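## Task

Take each listed tube out of the green source rack RA and seat it in its assigned well of the white destination rack RB: F2 into C5, E1 into B1, F7 into A2, V8 into A4. If a tube ends up sitting roughly one cap height too high in its RB well, pull it back out and look down into that well from directly above. If a flat object is lodged there, seat that tube in any well of the red quarantine rack QR instead. Every tube not on the list must end up upright in its original well, though it may be moved in between. Every rack must end up close to where it began and lying flat on the bench mat, though it may be moved in between. Nothing may rely on the robot holding it at the end. Open the grippers and move the arms away; contact with DONE or its housing is still allowed. Then press DONE, which ends the job when it goes down. Pressing DONE while a required change is still wrong is worse than not pressing it.

## Robot and tools

Robot: two arms, left_arm and right_arm, each with a parallel gripper and six joints (waist, shoulder, elbow, wrist pitch, wrist yaw, wrist roll). The idle arm may be parked out of the way. Cameras: cam_high, cam_low, cam_left_wrist, cam_right_wrist, each 672x504 pixels.

Frame: a single scene frame for both arms. Origin on the table top midway between the arms, +x away from the robot over the table, +z up, left_arm on the +y side. The arm names do not refer to image sides. Racks: RA green, RB white, QR red. Initially row A of each rack is the row closest to the arm bases and column 1 is on the left when looking out from between the arms. Racks are loose and can be shoved.

Gripper axes: fingers point along the gripper's +z and close along its y. The reported end_effector_position is the point between the finger pads, about 1 cm short of the tips. Reported positions can be off, more so at long reach, and arms tend to finish a centimetre or more below the commanded height.

Row format (used by execute_actions rows and by move target): 16 numbers, always both arms. First left_arm: x, y, z (metres, absolute position in the scene frame), qw, qx, qy, qz (absolute orientation quaternion, w first), opening; then the same eight for right_arm. These are absolute poses, not offsets. Opening runs from -1 (closed) to +1 (fully open, 0.094 m). To hold an arm's orientation, repeat the same quaternion every row rather than copying the drifted one from a result. To keep an arm still, resend its last reported pose and the opening it should keep.

execute_actions: argument actions is a list holding zero or one item, plus optional pictures (true/false). Empty list returns the current state and pictures. An action item {rows, steps}: up to 15 rows, steps 1 to 15 (default 15, minimum 3), each step 1/30 s; one row per step, the final row repeats. A wait item {steps} alone, up to 300, counted from the previous result, including your thinking time. A target farther than 0.6 m from the arm's last reported position along any gripper axis gets the whole call refused. Each step, the command is clipped to within 70 mm and 16 degrees of the measured pose, so long moves take several actions; after an action the arm only continues to its last clipped pose. The last 3 steps of each action run after the result is returned, while you think. Pictures only come if the list is empty or pictures is true.

move: target is one 16-number row as above (absolute poses); speed in m/s from 0.002 to 0.5 (default 0.25, rotation up to twice that in rad/s). Straight-line paths that end together, 0.5 to 10 s long; longer ones stop short at 10 s. Openings are applied at the start. It does not avoid obstacles or the other arm. Result includes a move: line with the ending (done, off_target, moving, held, fault), limits (paced = pose clipped; held = steps blocked, after which the arm may surge), and each gripper's distance to its pose, plus pictures.

wait: seconds from 0 to 10; nothing new is sent.

zoom_image: camera (one of the four names) and region [x0, y0, x1, y1] in that camera's pixels, top-left origin, at most 504 by 504.

finished_scene: scene, the number of the current scene. Irreversible; the result reports success and gives the next task. Replying without any tool call ends everything.

Result lines: the state line left_arm: ... | right_arm: ... gives each gripper's position and quaternion. grip_measured is the finger opening on the command scale (readings may be off by about 1 mm per gripper, consistently). Hand target appears when no steps are pending. pose unreachable means the clearance check altered or stopped a command; HELD marks affected steps. FAULT means an arm stopped. MOTOR HOT warns from 85 °C; at 100 °C an OVER-TEMPERATURE FAULT drops the arm, so do not hold loads for long, even while thinking.

Gripping: command an opening about 0.03 below grip_measured to hold firmly, less for a lighter grip. Pads give roughly 50 to 62 N; thin parts under 2 mm get less force. Tiny moves of a few mm may do nothing.

Caution: faster moves and targets set deeper past a contact push harder. Avoid slamming, dropping or slipping tubes, knocking racks, and any arm-to-arm collision. Anything pushed off the table ends the scene. Loose objects may occasionally get a brief external push. At the end, open both grippers, move clear, then push DONE until its lamp lights.

Each tool is called after "Request:" as name(argument=value, ...) on one line, values as JSON.

## Session

Request:
execute_actions(actions=[])

Scene clock: 0.00 s of 20600.00 s.
left_arm: end_effector_position=(+0.5455, +0.2345, +0.4839) grip_measured=+1.000 end_effector_quat_wxyz=(+0.704, +0.051, +0.707, -0.043) | right_arm: end_effector_position=(+0.3959, -0.0560, +0.1312) grip_measured=+1.000 end_effector_quat_wxyz=(+0.050, -0.415, +0.908, -0.023)
Joint positions: left_arm=[-0.01   1.052  1.031  0.016  0.012  0.011  0.094] | right_arm=[ 0.299  1.632  1.289 -1.13   0.051 -0.379  0.094]
Joint velocities: left_arm=[-0.015 -0.005 -0.002 -0.022  0.066  0.007  0.   ] | right_arm=[-0.015  0.005 -0.012 -0.007 -0.051  0.037  0.   ]
Hand target (left_arm): +0.544, +0.235, +0.506; +0.718, +0.050, +0.693, -0.044
Hand target (right_arm): +0.404, -0.052, +0.141; +0.063, -0.415, +0.907, -0.022

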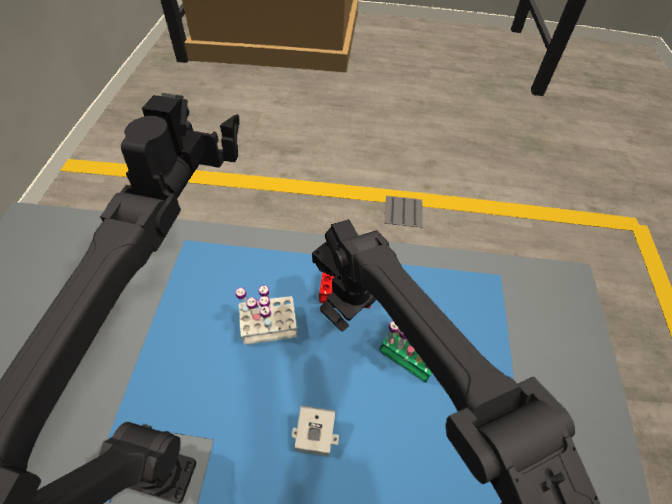

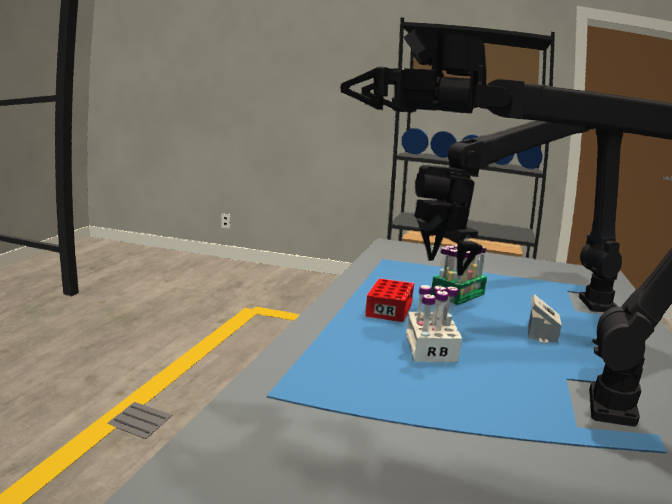

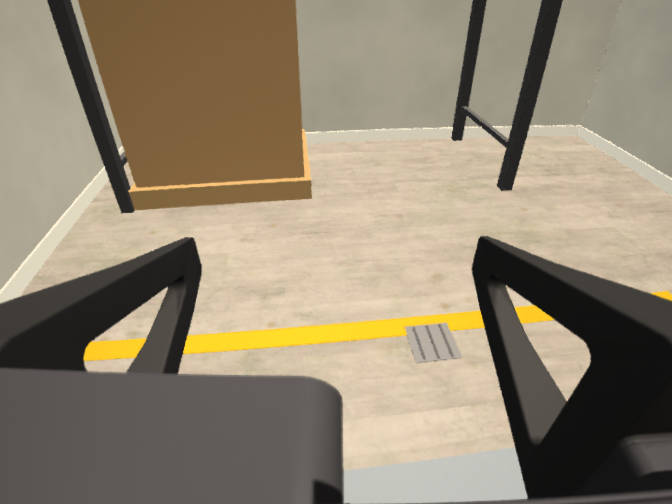

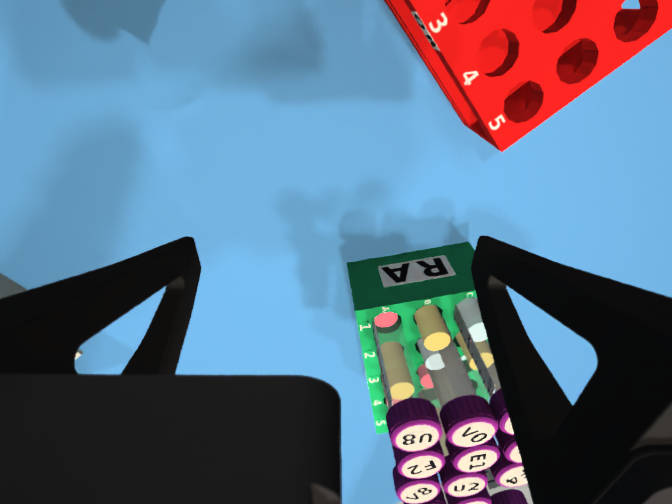

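Request:
move(target=[0.33,0.15,0.27,0,0,1,0,1,0.33,-0.15,0.27,0,0,1,0,1])

Scene clock: 3.83 s of 20600.00 s.
left_arm: end_effector_position=(+0.3239, +0.1583, +0.2559) grip_measured=+1.000 end_effector_quat_wxyz=(-0.009, -0.000, +1.000, -0.008) | right_arm: end_effector_position=(+0.3142, -0.1514, +0.2423) grip_measured=+1.000 end_effector_quat_wxyz=(-0.027, -0.011, +0.999, -0.012)
Joint positions: left_arm=[-0.323  1.199  1.182 -1.563  0.022 -0.435  0.094] | right_arm=[ 0.155  1.382  1.31  -1.558  0.004  0.315  0.094]
Joint velocities: left_arm=[ 0.005  0.005  0.007 -0.007 -0.051 -0.022  0.   ] | right_arm=[ 0.005 -0.015  0.017 -0.012 -0.022  0.066  0.   ]
Hand target (left_arm): +0.330, +0.152, +0.268; -0.003, -0.000, +1.000, -0.012
Hand target (right_arm): +0.325, -0.150, +0.269; +0.000, -0.000, +1.000, -0.001
Off the commanded pose (left_arm): 0.017 m, 1 deg.
Off the commanded pose (right_arm): 0.032 m, 4 deg.
Kept back: nothing.
move: off_target (left_arm, right_arm)

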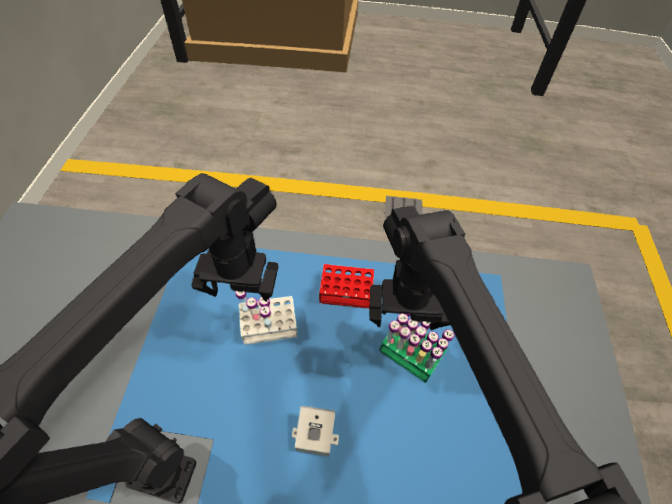

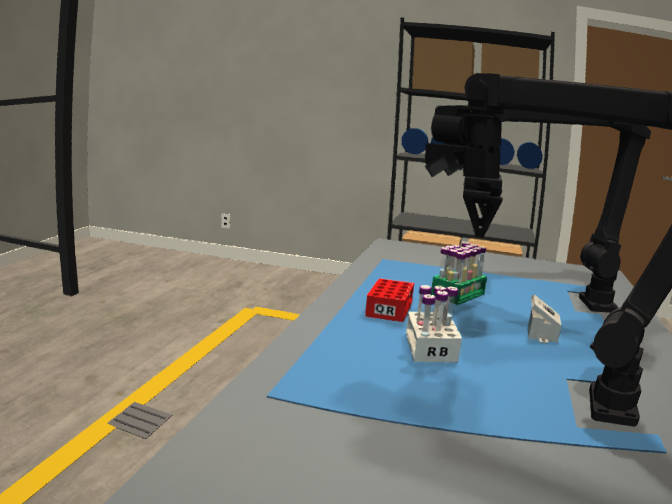

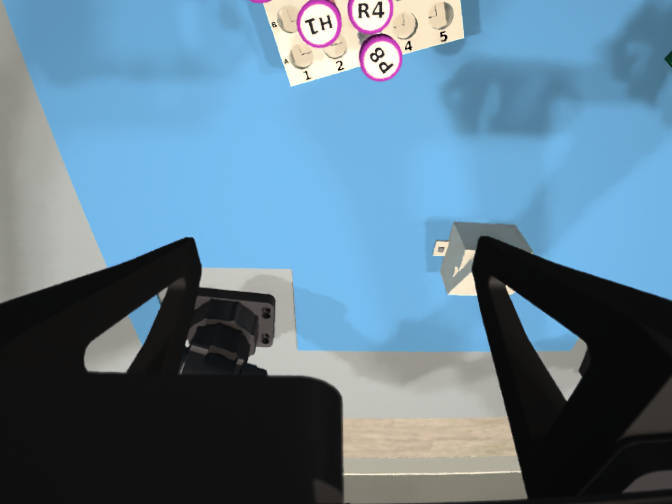

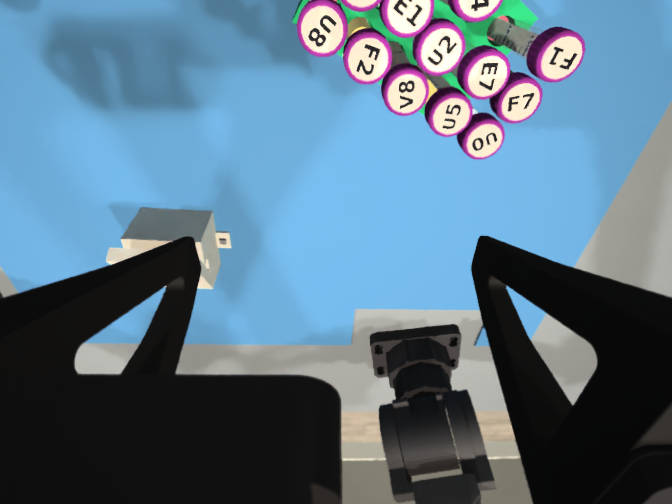

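Request:
move(target=[0.2,0.35,0.27,0,0,1,0,1,0.37,-0.167,0.21,0,-0.122,0.993,0,-0.4])

Request:
zoom_image(camera="cam_low", region=[360,180,560,370])

Scene clock: 6.10 s of 20600.00 s.
left_arm: end_effector_position=(+0.2079, +0.3539, +0.2697) grip_measured=+1.000 end_effector_quat_wxyz=(+0.059, -0.004, +0.998, +0.019) | right_arm: end_effector_position=(+0.3603, -0.1684, +0.2092) grip_measured=-0.398 end_effector_quat_wxyz=(-0.008, -0.118, +0.993, -0.003)
Joint positions: left_arm=[ 0.405  0.725  0.939 -1.661 -0.003  0.286  0.094] | right_arm=[ 0.081  1.466  1.31  -1.431  0.003  0.028  0.028]
Joint velocities: left_arm=[ 0.005 -0.005  0.007  0.002 -0.007  0.022  0.   ] | right_arm=[-0.005 -0.015  0.017  0.007 -0.022 -0.007 -0.   ]
Hand target (left_arm): +0.205, +0.353, +0.270; +0.052, +0.000, +0.999, +0.016
Hand target (right_arm): +0.370, -0.168, +0.211; +0.000, -0.122, +0.993, -0.000
Off the commanded pose (left_arm): 0.009 m, 7 deg.
Off the commanded pose (right_arm): 0.010 m, 1 deg.
joint sent to its limit (left arm) — the command would take joint 4 (wrist pitch) past its lower limit, so that joint was sent only as far as its limit.
Kept back: nothing.
move: off_target (left_arm)

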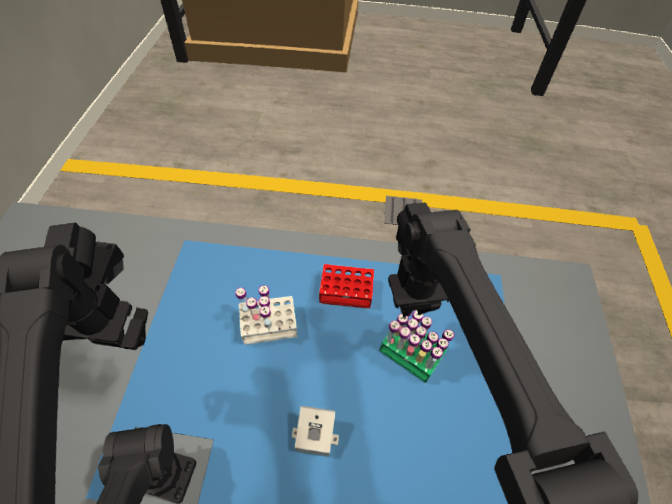

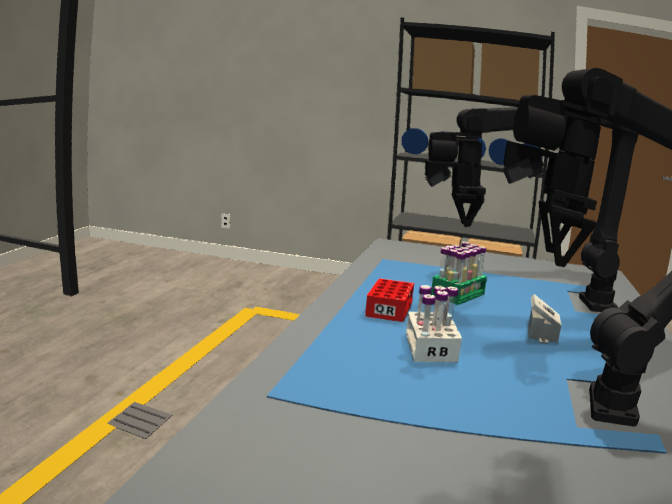

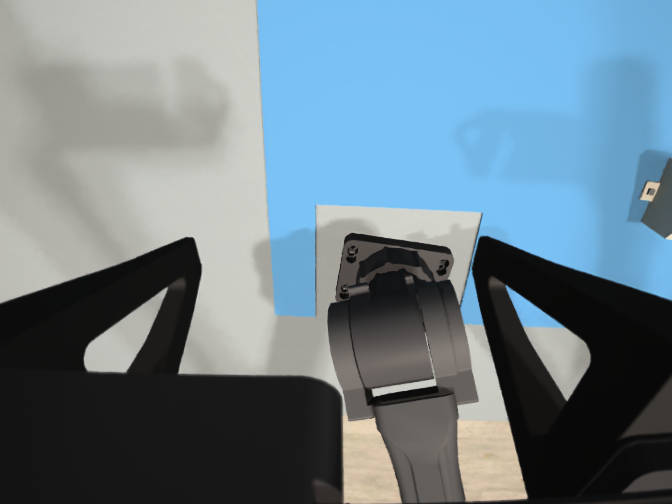

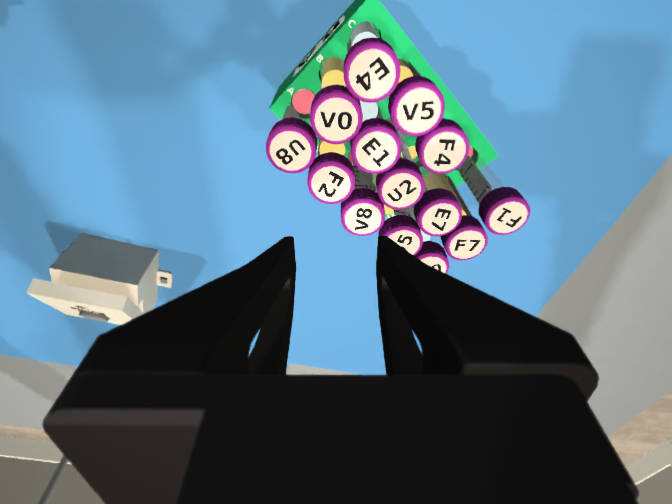

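Region (360, 180, 560, 370) of cam_low's 672x504 image, scaled by 2.520, with more detail than that image has; it fills the top 479 rows of this view, and the rest is white.

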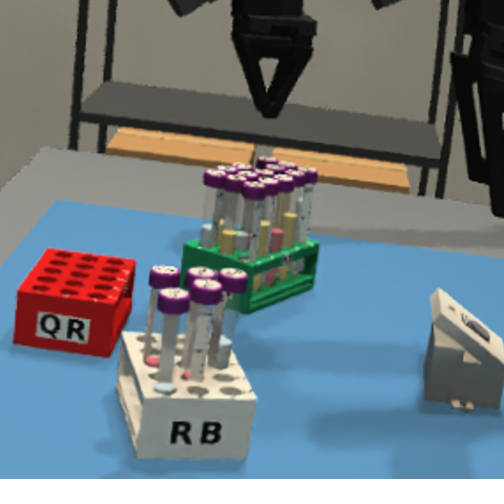

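Request:
move(target=[0.2,0.35,0.27,0.05,0,1,0,1,0.365,-0.167,0.175,0,-0.122,0.993,0,-0.4], speed=0.1)

Scene clock: 7.13 s of 20600.00 s.
left_arm: end_effector_position=(+0.2061, +0.3504, +0.2664) grip_measured=+1.000 end_effector_quat_wxyz=(+0.061, +0.001, +0.998, +0.005) | right_arm: end_effector_position=(+0.3641, -0.1674, +0.1841) grip_measured=-0.398 end_effector_quat_wxyz=(+0.005, -0.118, +0.993, -0.001)
Joint positions: left_arm=[ 0.418  0.718  0.928 -1.661  0.028  0.306  0.094] | right_arm=[ 0.081  1.471  1.249 -1.338  0.003  0.027  0.028]
Joint velocities: left_arm=[ 0.005 -0.005 -0.007 -0.012  0.007  0.125  0.   ] | right_arm=[-0.005 -0.005  0.007  0.007  0.037 -0.007  0.   ]
Hand target (left_arm): +0.201, +0.350, +0.269; +0.062, -0.000, +0.998, +0.004
Hand target (right_arm): +0.365, -0.167, +0.175; -0.000, -0.122, +0.993, -0.000
Off the commanded pose (left_arm): 0.007 m, 1 deg.
Off the commanded pose (right_arm): 0.009 m, 1 deg.
joint sent to its limit (left arm) — the command would take joint 4 (wrist pitch) past its lower limit, so that joint was sent only as far as its limit.
Kept back: nothing.
move: done

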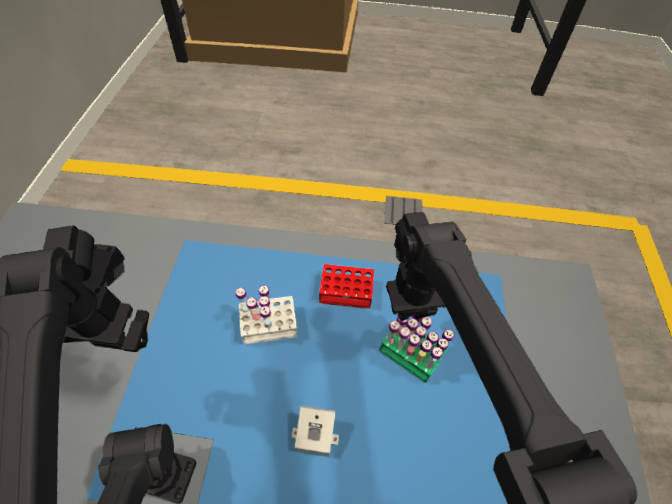

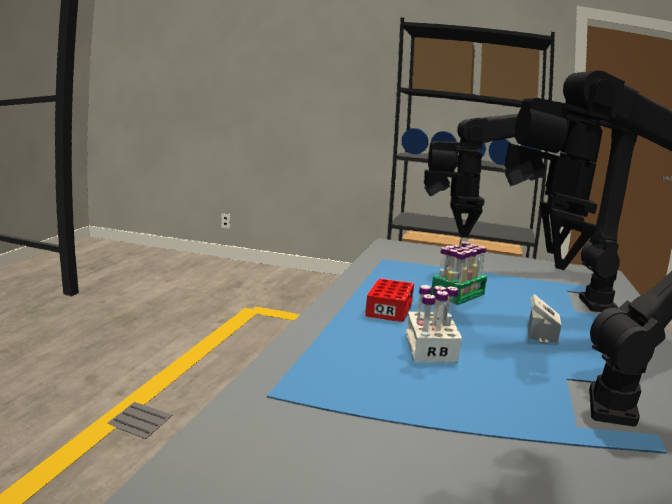

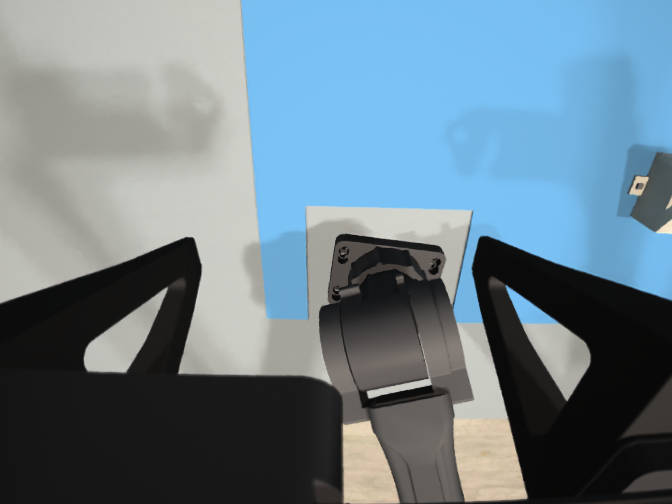

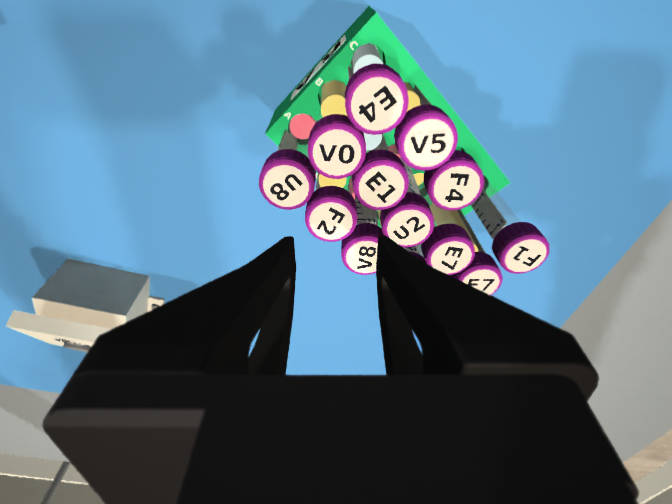

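Request:
move(target=[0.2,0.35,0.27,0.05,0,1,0,1,0.352,-0.168,0.155,0,-0.122,0.993,0,-0.35], speed=0.06)

Request:
zoom_image(camera="cam_low", region=[410,190,530,310])

Scene clock: 8.20 s of 20600.00 s.
left_arm: end_effector_position=(+0.2061, +0.3504, +0.2664) grip_measured=+1.000 end_effector_quat_wxyz=(+0.061, +0.001, +0.998, +0.005) | right_arm: end_effector_position=(+0.3528, -0.1704, +0.1565) grip_measured=-0.352 end_effector_quat_wxyz=(-0.003, -0.118, +0.993, -0.002)
Joint positions: left_arm=[ 0.418  0.718  0.928 -1.661  0.028  0.307  0.094] | right_arm=[ 0.081  1.471  1.174 -1.281  0.003  0.027  0.03 ]
Joint velocities: left_arm=[ 0.005 -0.005  0.017  0.022  0.007 -0.037  0.   ] | right_arm=[-0.005  0.005 -0.002 -0.007  0.022 -0.022 -0.   ]
Hand target (left_arm): +0.201, +0.350, +0.269; +0.062, -0.000, +0.998, +0.004
Hand target (right_arm): +0.352, -0.168, +0.155; +0.000, -0.122, +0.993, -0.000
Off the commanded pose (left_arm): 0.007 m, 1 deg.
Off the commanded pose (right_arm): 0.003 m, 1 deg.
joint sent to its limit (left arm) — the command would take joint 4 (wrist pitch) past its lower limit, so that joint was sent only as far as its limit.
Kept back: nothing.
move: done

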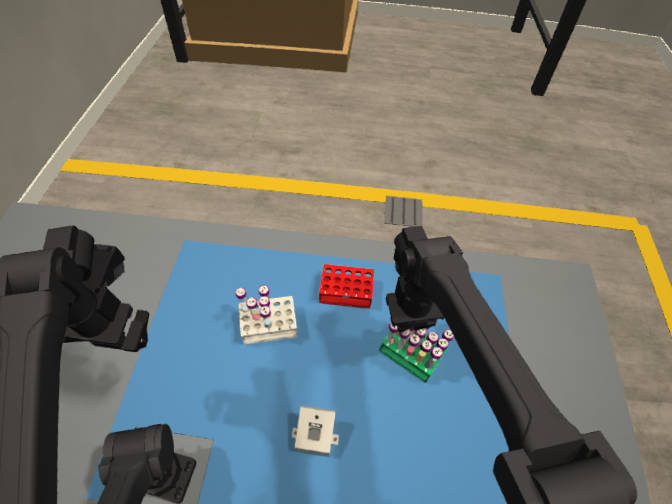

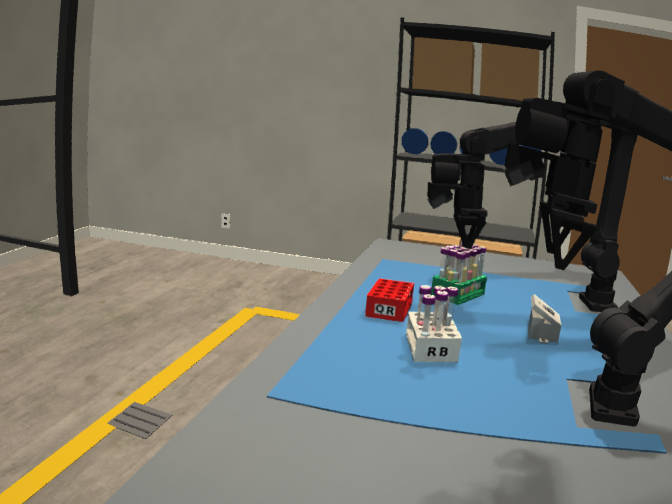

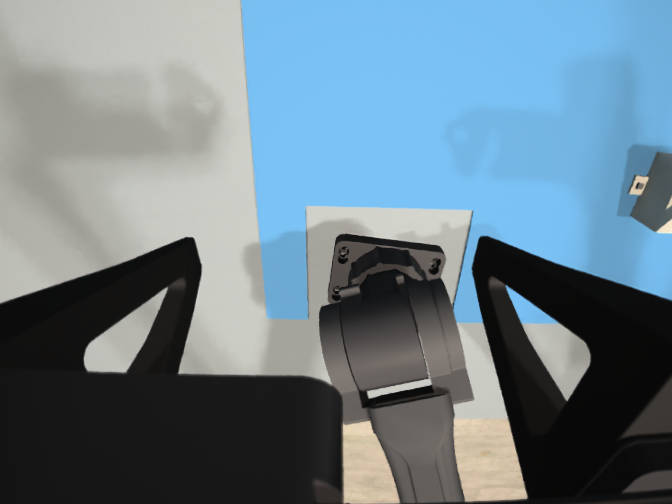

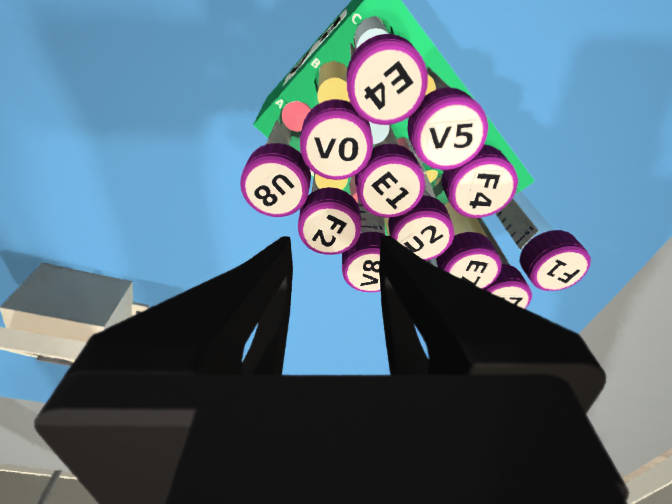

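Region (410, 190, 530, 310) of cam_low's 672x504 image, scaled by 4.200, with more detail than that image has.

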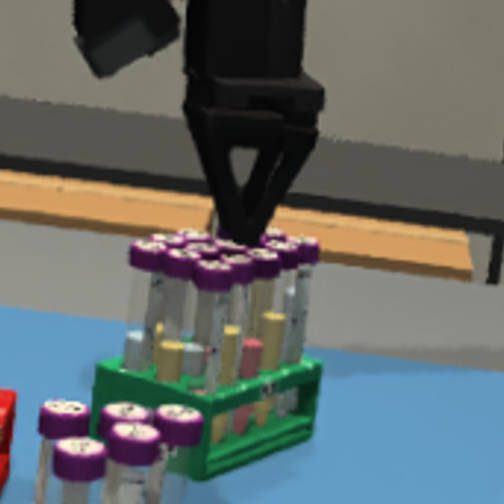

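Request:
move(target=[0.2,0.35,0.27,0.05,0,1,0,1,0.355,-0.164,0.143,0,-0.122,0.993,0,-0.38], speed=0.03)

Request:
zoom_image(camera="cam_low", region=[410,190,530,310])

Scene clock: 9.20 s of 20600.00 s.
left_arm: end_effector_position=(+0.2061, +0.3503, +0.2664) grip_measured=+1.000 end_effector_quat_wxyz=(+0.061, +0.001, +0.998, +0.005) | right_arm: end_effector_position=(+0.3559, -0.1679, +0.1526) grip_measured=-0.378 end_effector_quat_wxyz=(+0.006, -0.120, +0.993, -0.001)
Joint positions: left_arm=[ 0.418  0.718  0.928 -1.661  0.028  0.307  0.094] | right_arm=[ 0.085  1.472  1.164 -1.251  0.003  0.027  0.029]
Joint velocities: left_arm=[-0.005 -0.005 -0.012 -0.017 -0.051 -0.022  0.   ] | right_arm=[-0.005 -0.015 -0.002  0.012 -0.051 -0.007 -0.001]
Hand target (left_arm): +0.201, +0.350, +0.269; +0.062, -0.000, +0.998, +0.004
Hand target (right_arm): +0.355, -0.164, +0.143; -0.000, -0.122, +0.993, +0.000
Off the commanded pose (left_arm): 0.007 m, 1 deg.
Off the commanded pose (right_arm): 0.010 m, 1 deg.
joint sent to its limit (left arm) — the command would take joint 4 (wrist pitch) past its lower limit, so that joint was sent only as far as its limit.
Kept back: nothing.
move: done

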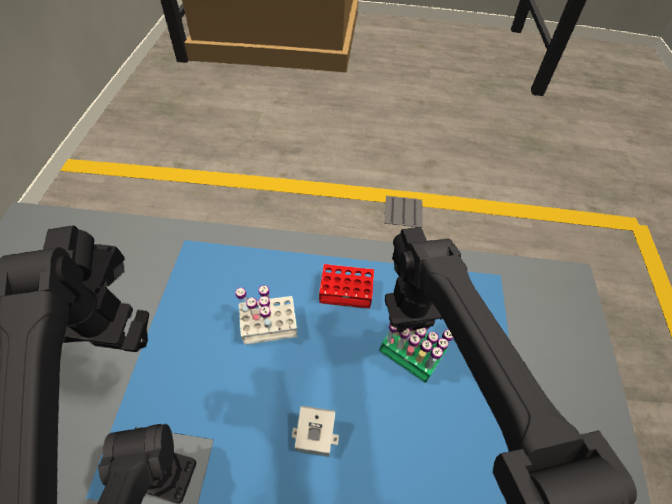

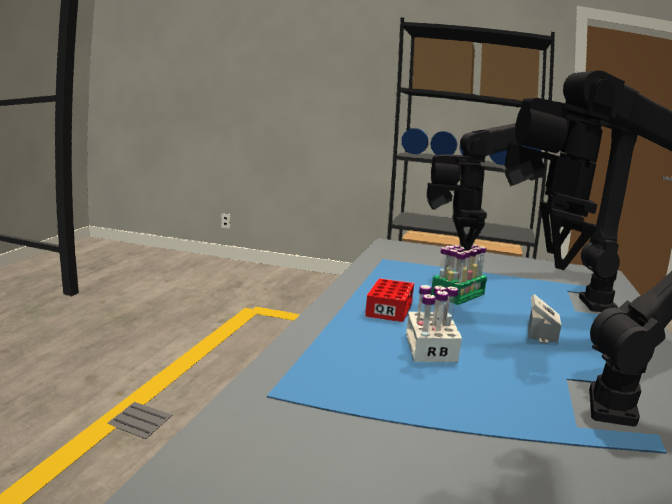

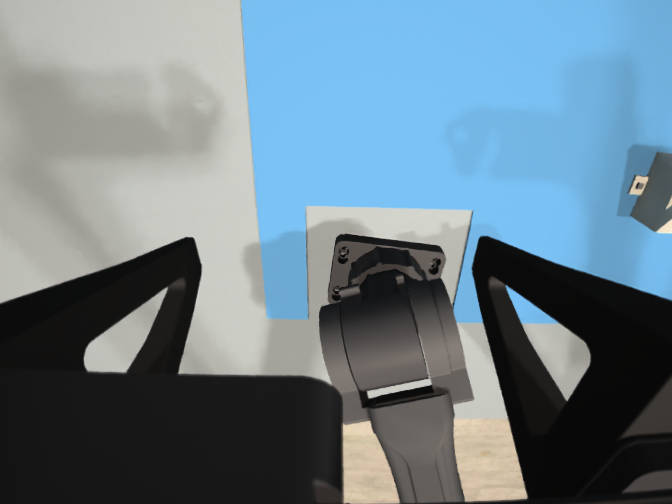

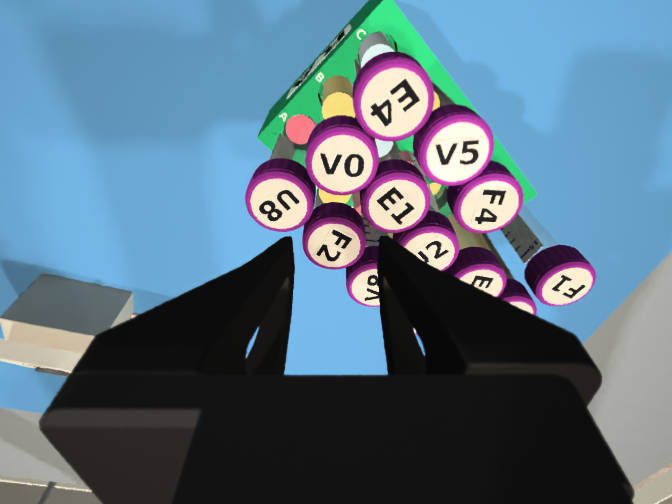

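Region (410, 190, 530, 310) of cam_low's 672x504 image, scaled by 4.200, with more detail than that image has.

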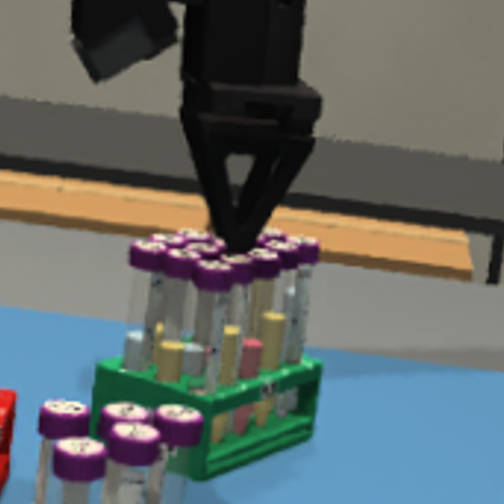

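Request:
move(target=[0.2,0.35,0.27,0.05,0,1,0,1,0.353,-0.164,0.128,0,-0.122,0.993,0,-0.4], speed=0.03)

Request:
zoom_image(camera="cam_low", region=[410,190,530,310])

Scene clock: 10.50 s of 20600.00 s.
left_arm: end_effector_position=(+0.2061, +0.3503, +0.2664) grip_measured=+1.000 end_effector_quat_wxyz=(+0.061, +0.001, +0.998, +0.005) | right_arm: end_effector_position=(+0.3563, -0.1678, +0.1443) grip_measured=-0.398 end_effector_quat_wxyz=(+0.012, -0.120, +0.993, +0.000)
Joint positions: left_arm=[ 0.418  0.718  0.928 -1.661  0.028  0.307  0.094] | right_arm=[ 0.085  1.472  1.142 -1.216  0.003  0.027  0.028]
Joint velocities: left_arm=[-0.015 -0.005 -0.012 -0.007  0.022 -0.051  0.   ] | right_arm=[-0.005 -0.015 -0.007 -0.002  0.007 -0.037  0.001]
Hand target (left_arm): +0.201, +0.350, +0.269; +0.062, -0.000, +0.998, +0.004
Hand target (right_arm): +0.353, -0.164, +0.128; -0.000, -0.122, +0.993, -0.000
Off the commanded pose (left_arm): 0.007 m, 1 deg.
Off the commanded pose (right_arm): 0.017 m, 1 deg.
joint sent to its limit (left arm) — the command would take joint 4 (wrist pitch) past its lower limit, so that joint was sent only as far as its limit.
Kept back: nothing.
move: off_target (right_arm)

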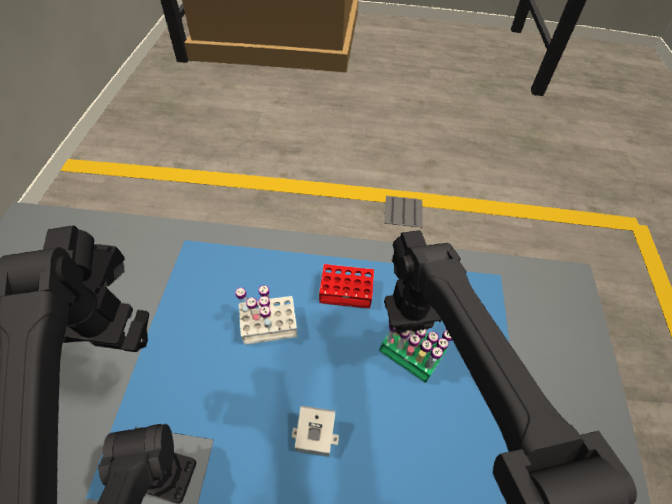

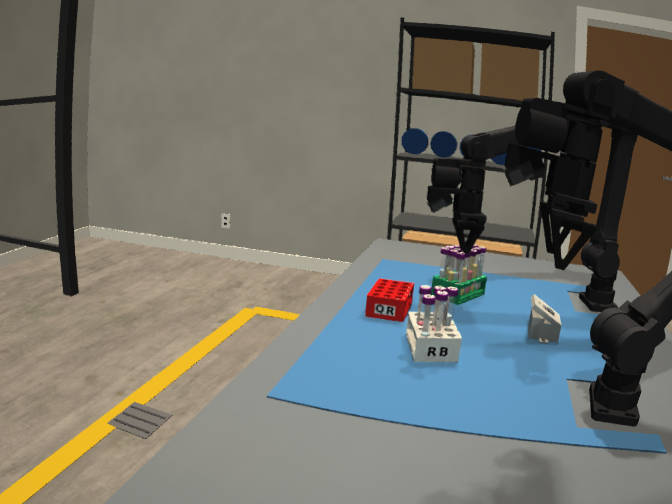

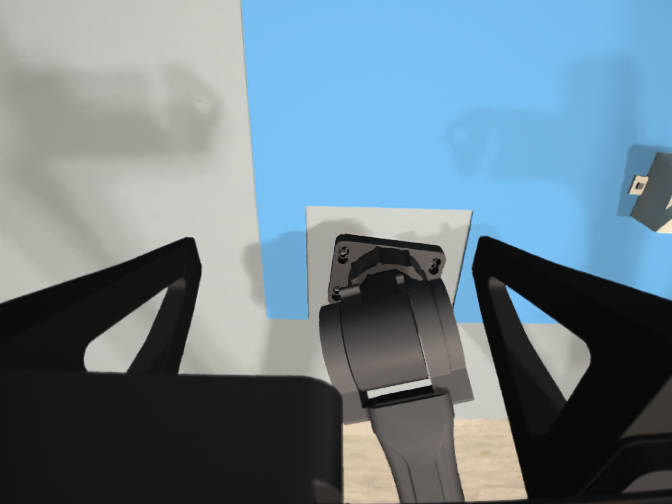

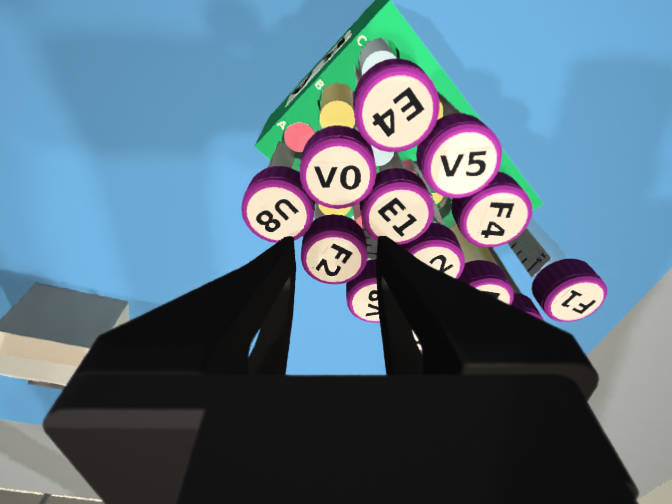

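Region (410, 190, 530, 310) of cam_low's 672x504 image, scaled by 4.200, with more detail than that image has.

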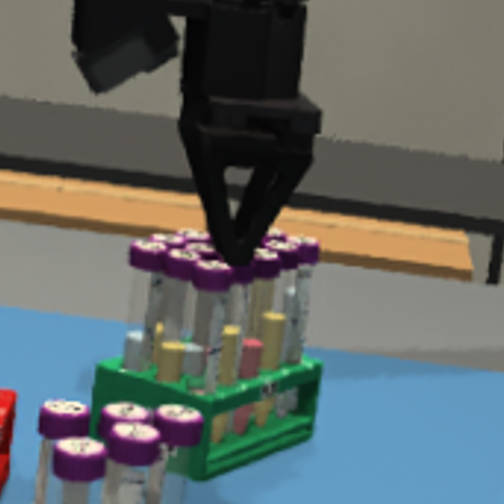

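Request:
move(target=[0.2,0.35,0.27,0.05,0,1,0,1,0.348,-0.165,0.117,0,-0.122,0.993,0,-0.4], speed=0.03)

Request:
zoom_image(camera="cam_low", region=[410,190,530,310])

Scene clock: 11.93 s of 20600.00 s.
left_arm: end_effector_position=(+0.2061, +0.3503, +0.2664) grip_measured=+1.000 end_effector_quat_wxyz=(+0.061, +0.001, +0.998, +0.005) | right_arm: end_effector_position=(+0.3564, -0.1678, +0.1433) grip_measured=-0.398 end_effector_quat_wxyz=(+0.022, -0.120, +0.993, +0.002)
Joint positions: left_arm=[ 0.418  0.718  0.928 -1.661  0.028  0.307  0.094] | right_arm=[ 0.085  1.461  1.127 -1.193  0.003  0.027  0.028]
Joint velocities: left_arm=[ 0.005  0.005  0.012  0.002 -0.022 -0.066  0.   ] | right_arm=[ 0.005 -0.005 -0.007 -0.002 -0.007  0.007  0.   ]
Hand target (left_arm): +0.201, +0.350, +0.269; +0.062, -0.000, +0.998, +0.004
Hand target (right_arm): +0.347, -0.165, +0.118; +0.000, -0.122, +0.993, -0.000
Off the commanded pose (left_arm): 0.007 m, 1 deg.
Off the commanded pose (right_arm): 0.028 m, 2 deg.
joint sent to its limit (left arm) — the command would take joint 4 (wrist pitch) past its lower limit, so that joint was sent only as far as its limit.
Kept back: nothing.
move: off_target (right_arm)

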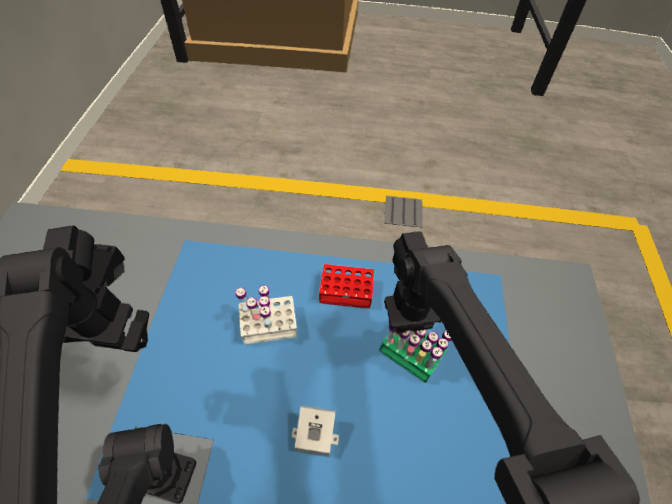

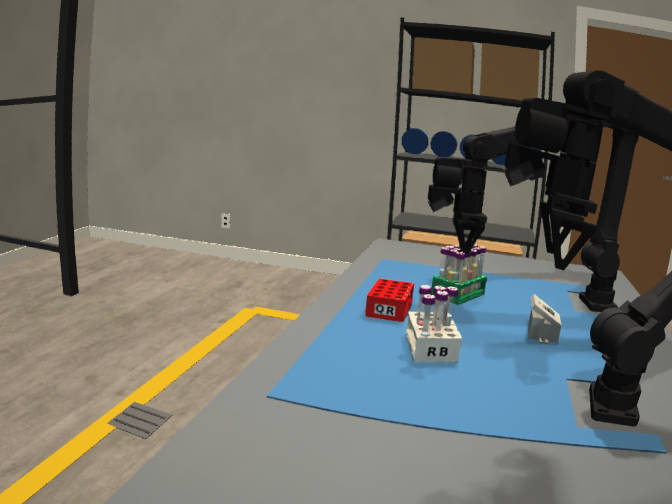

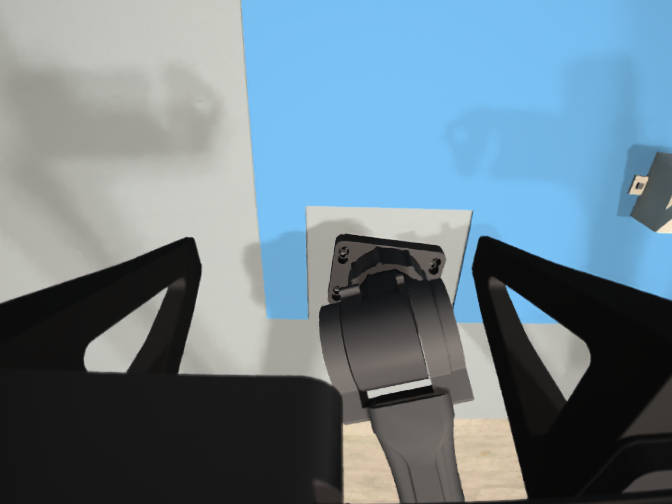

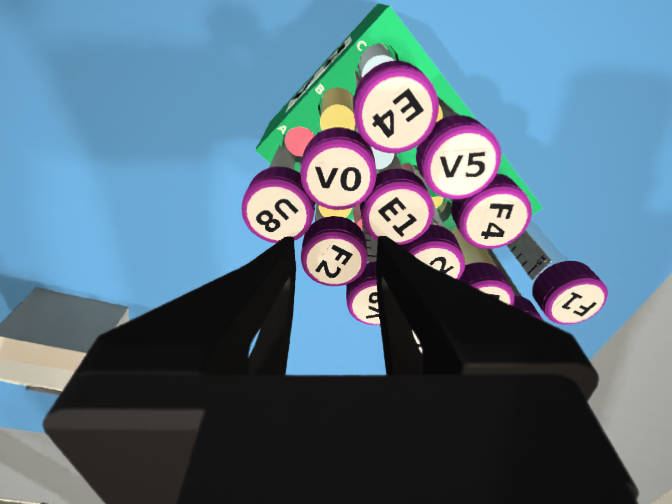

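Region (410, 190, 530, 310) of cam_low's 672x504 image, scaled by 4.200, with more detail than that image has.

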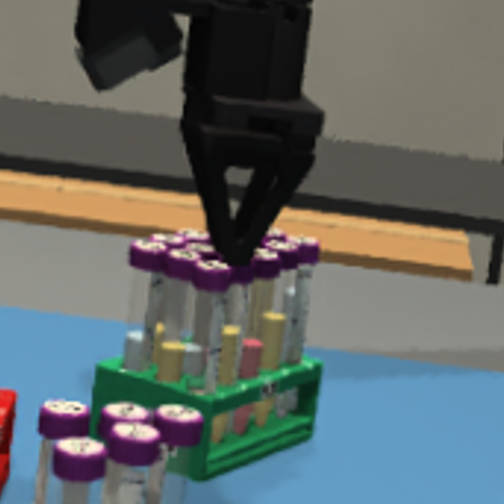

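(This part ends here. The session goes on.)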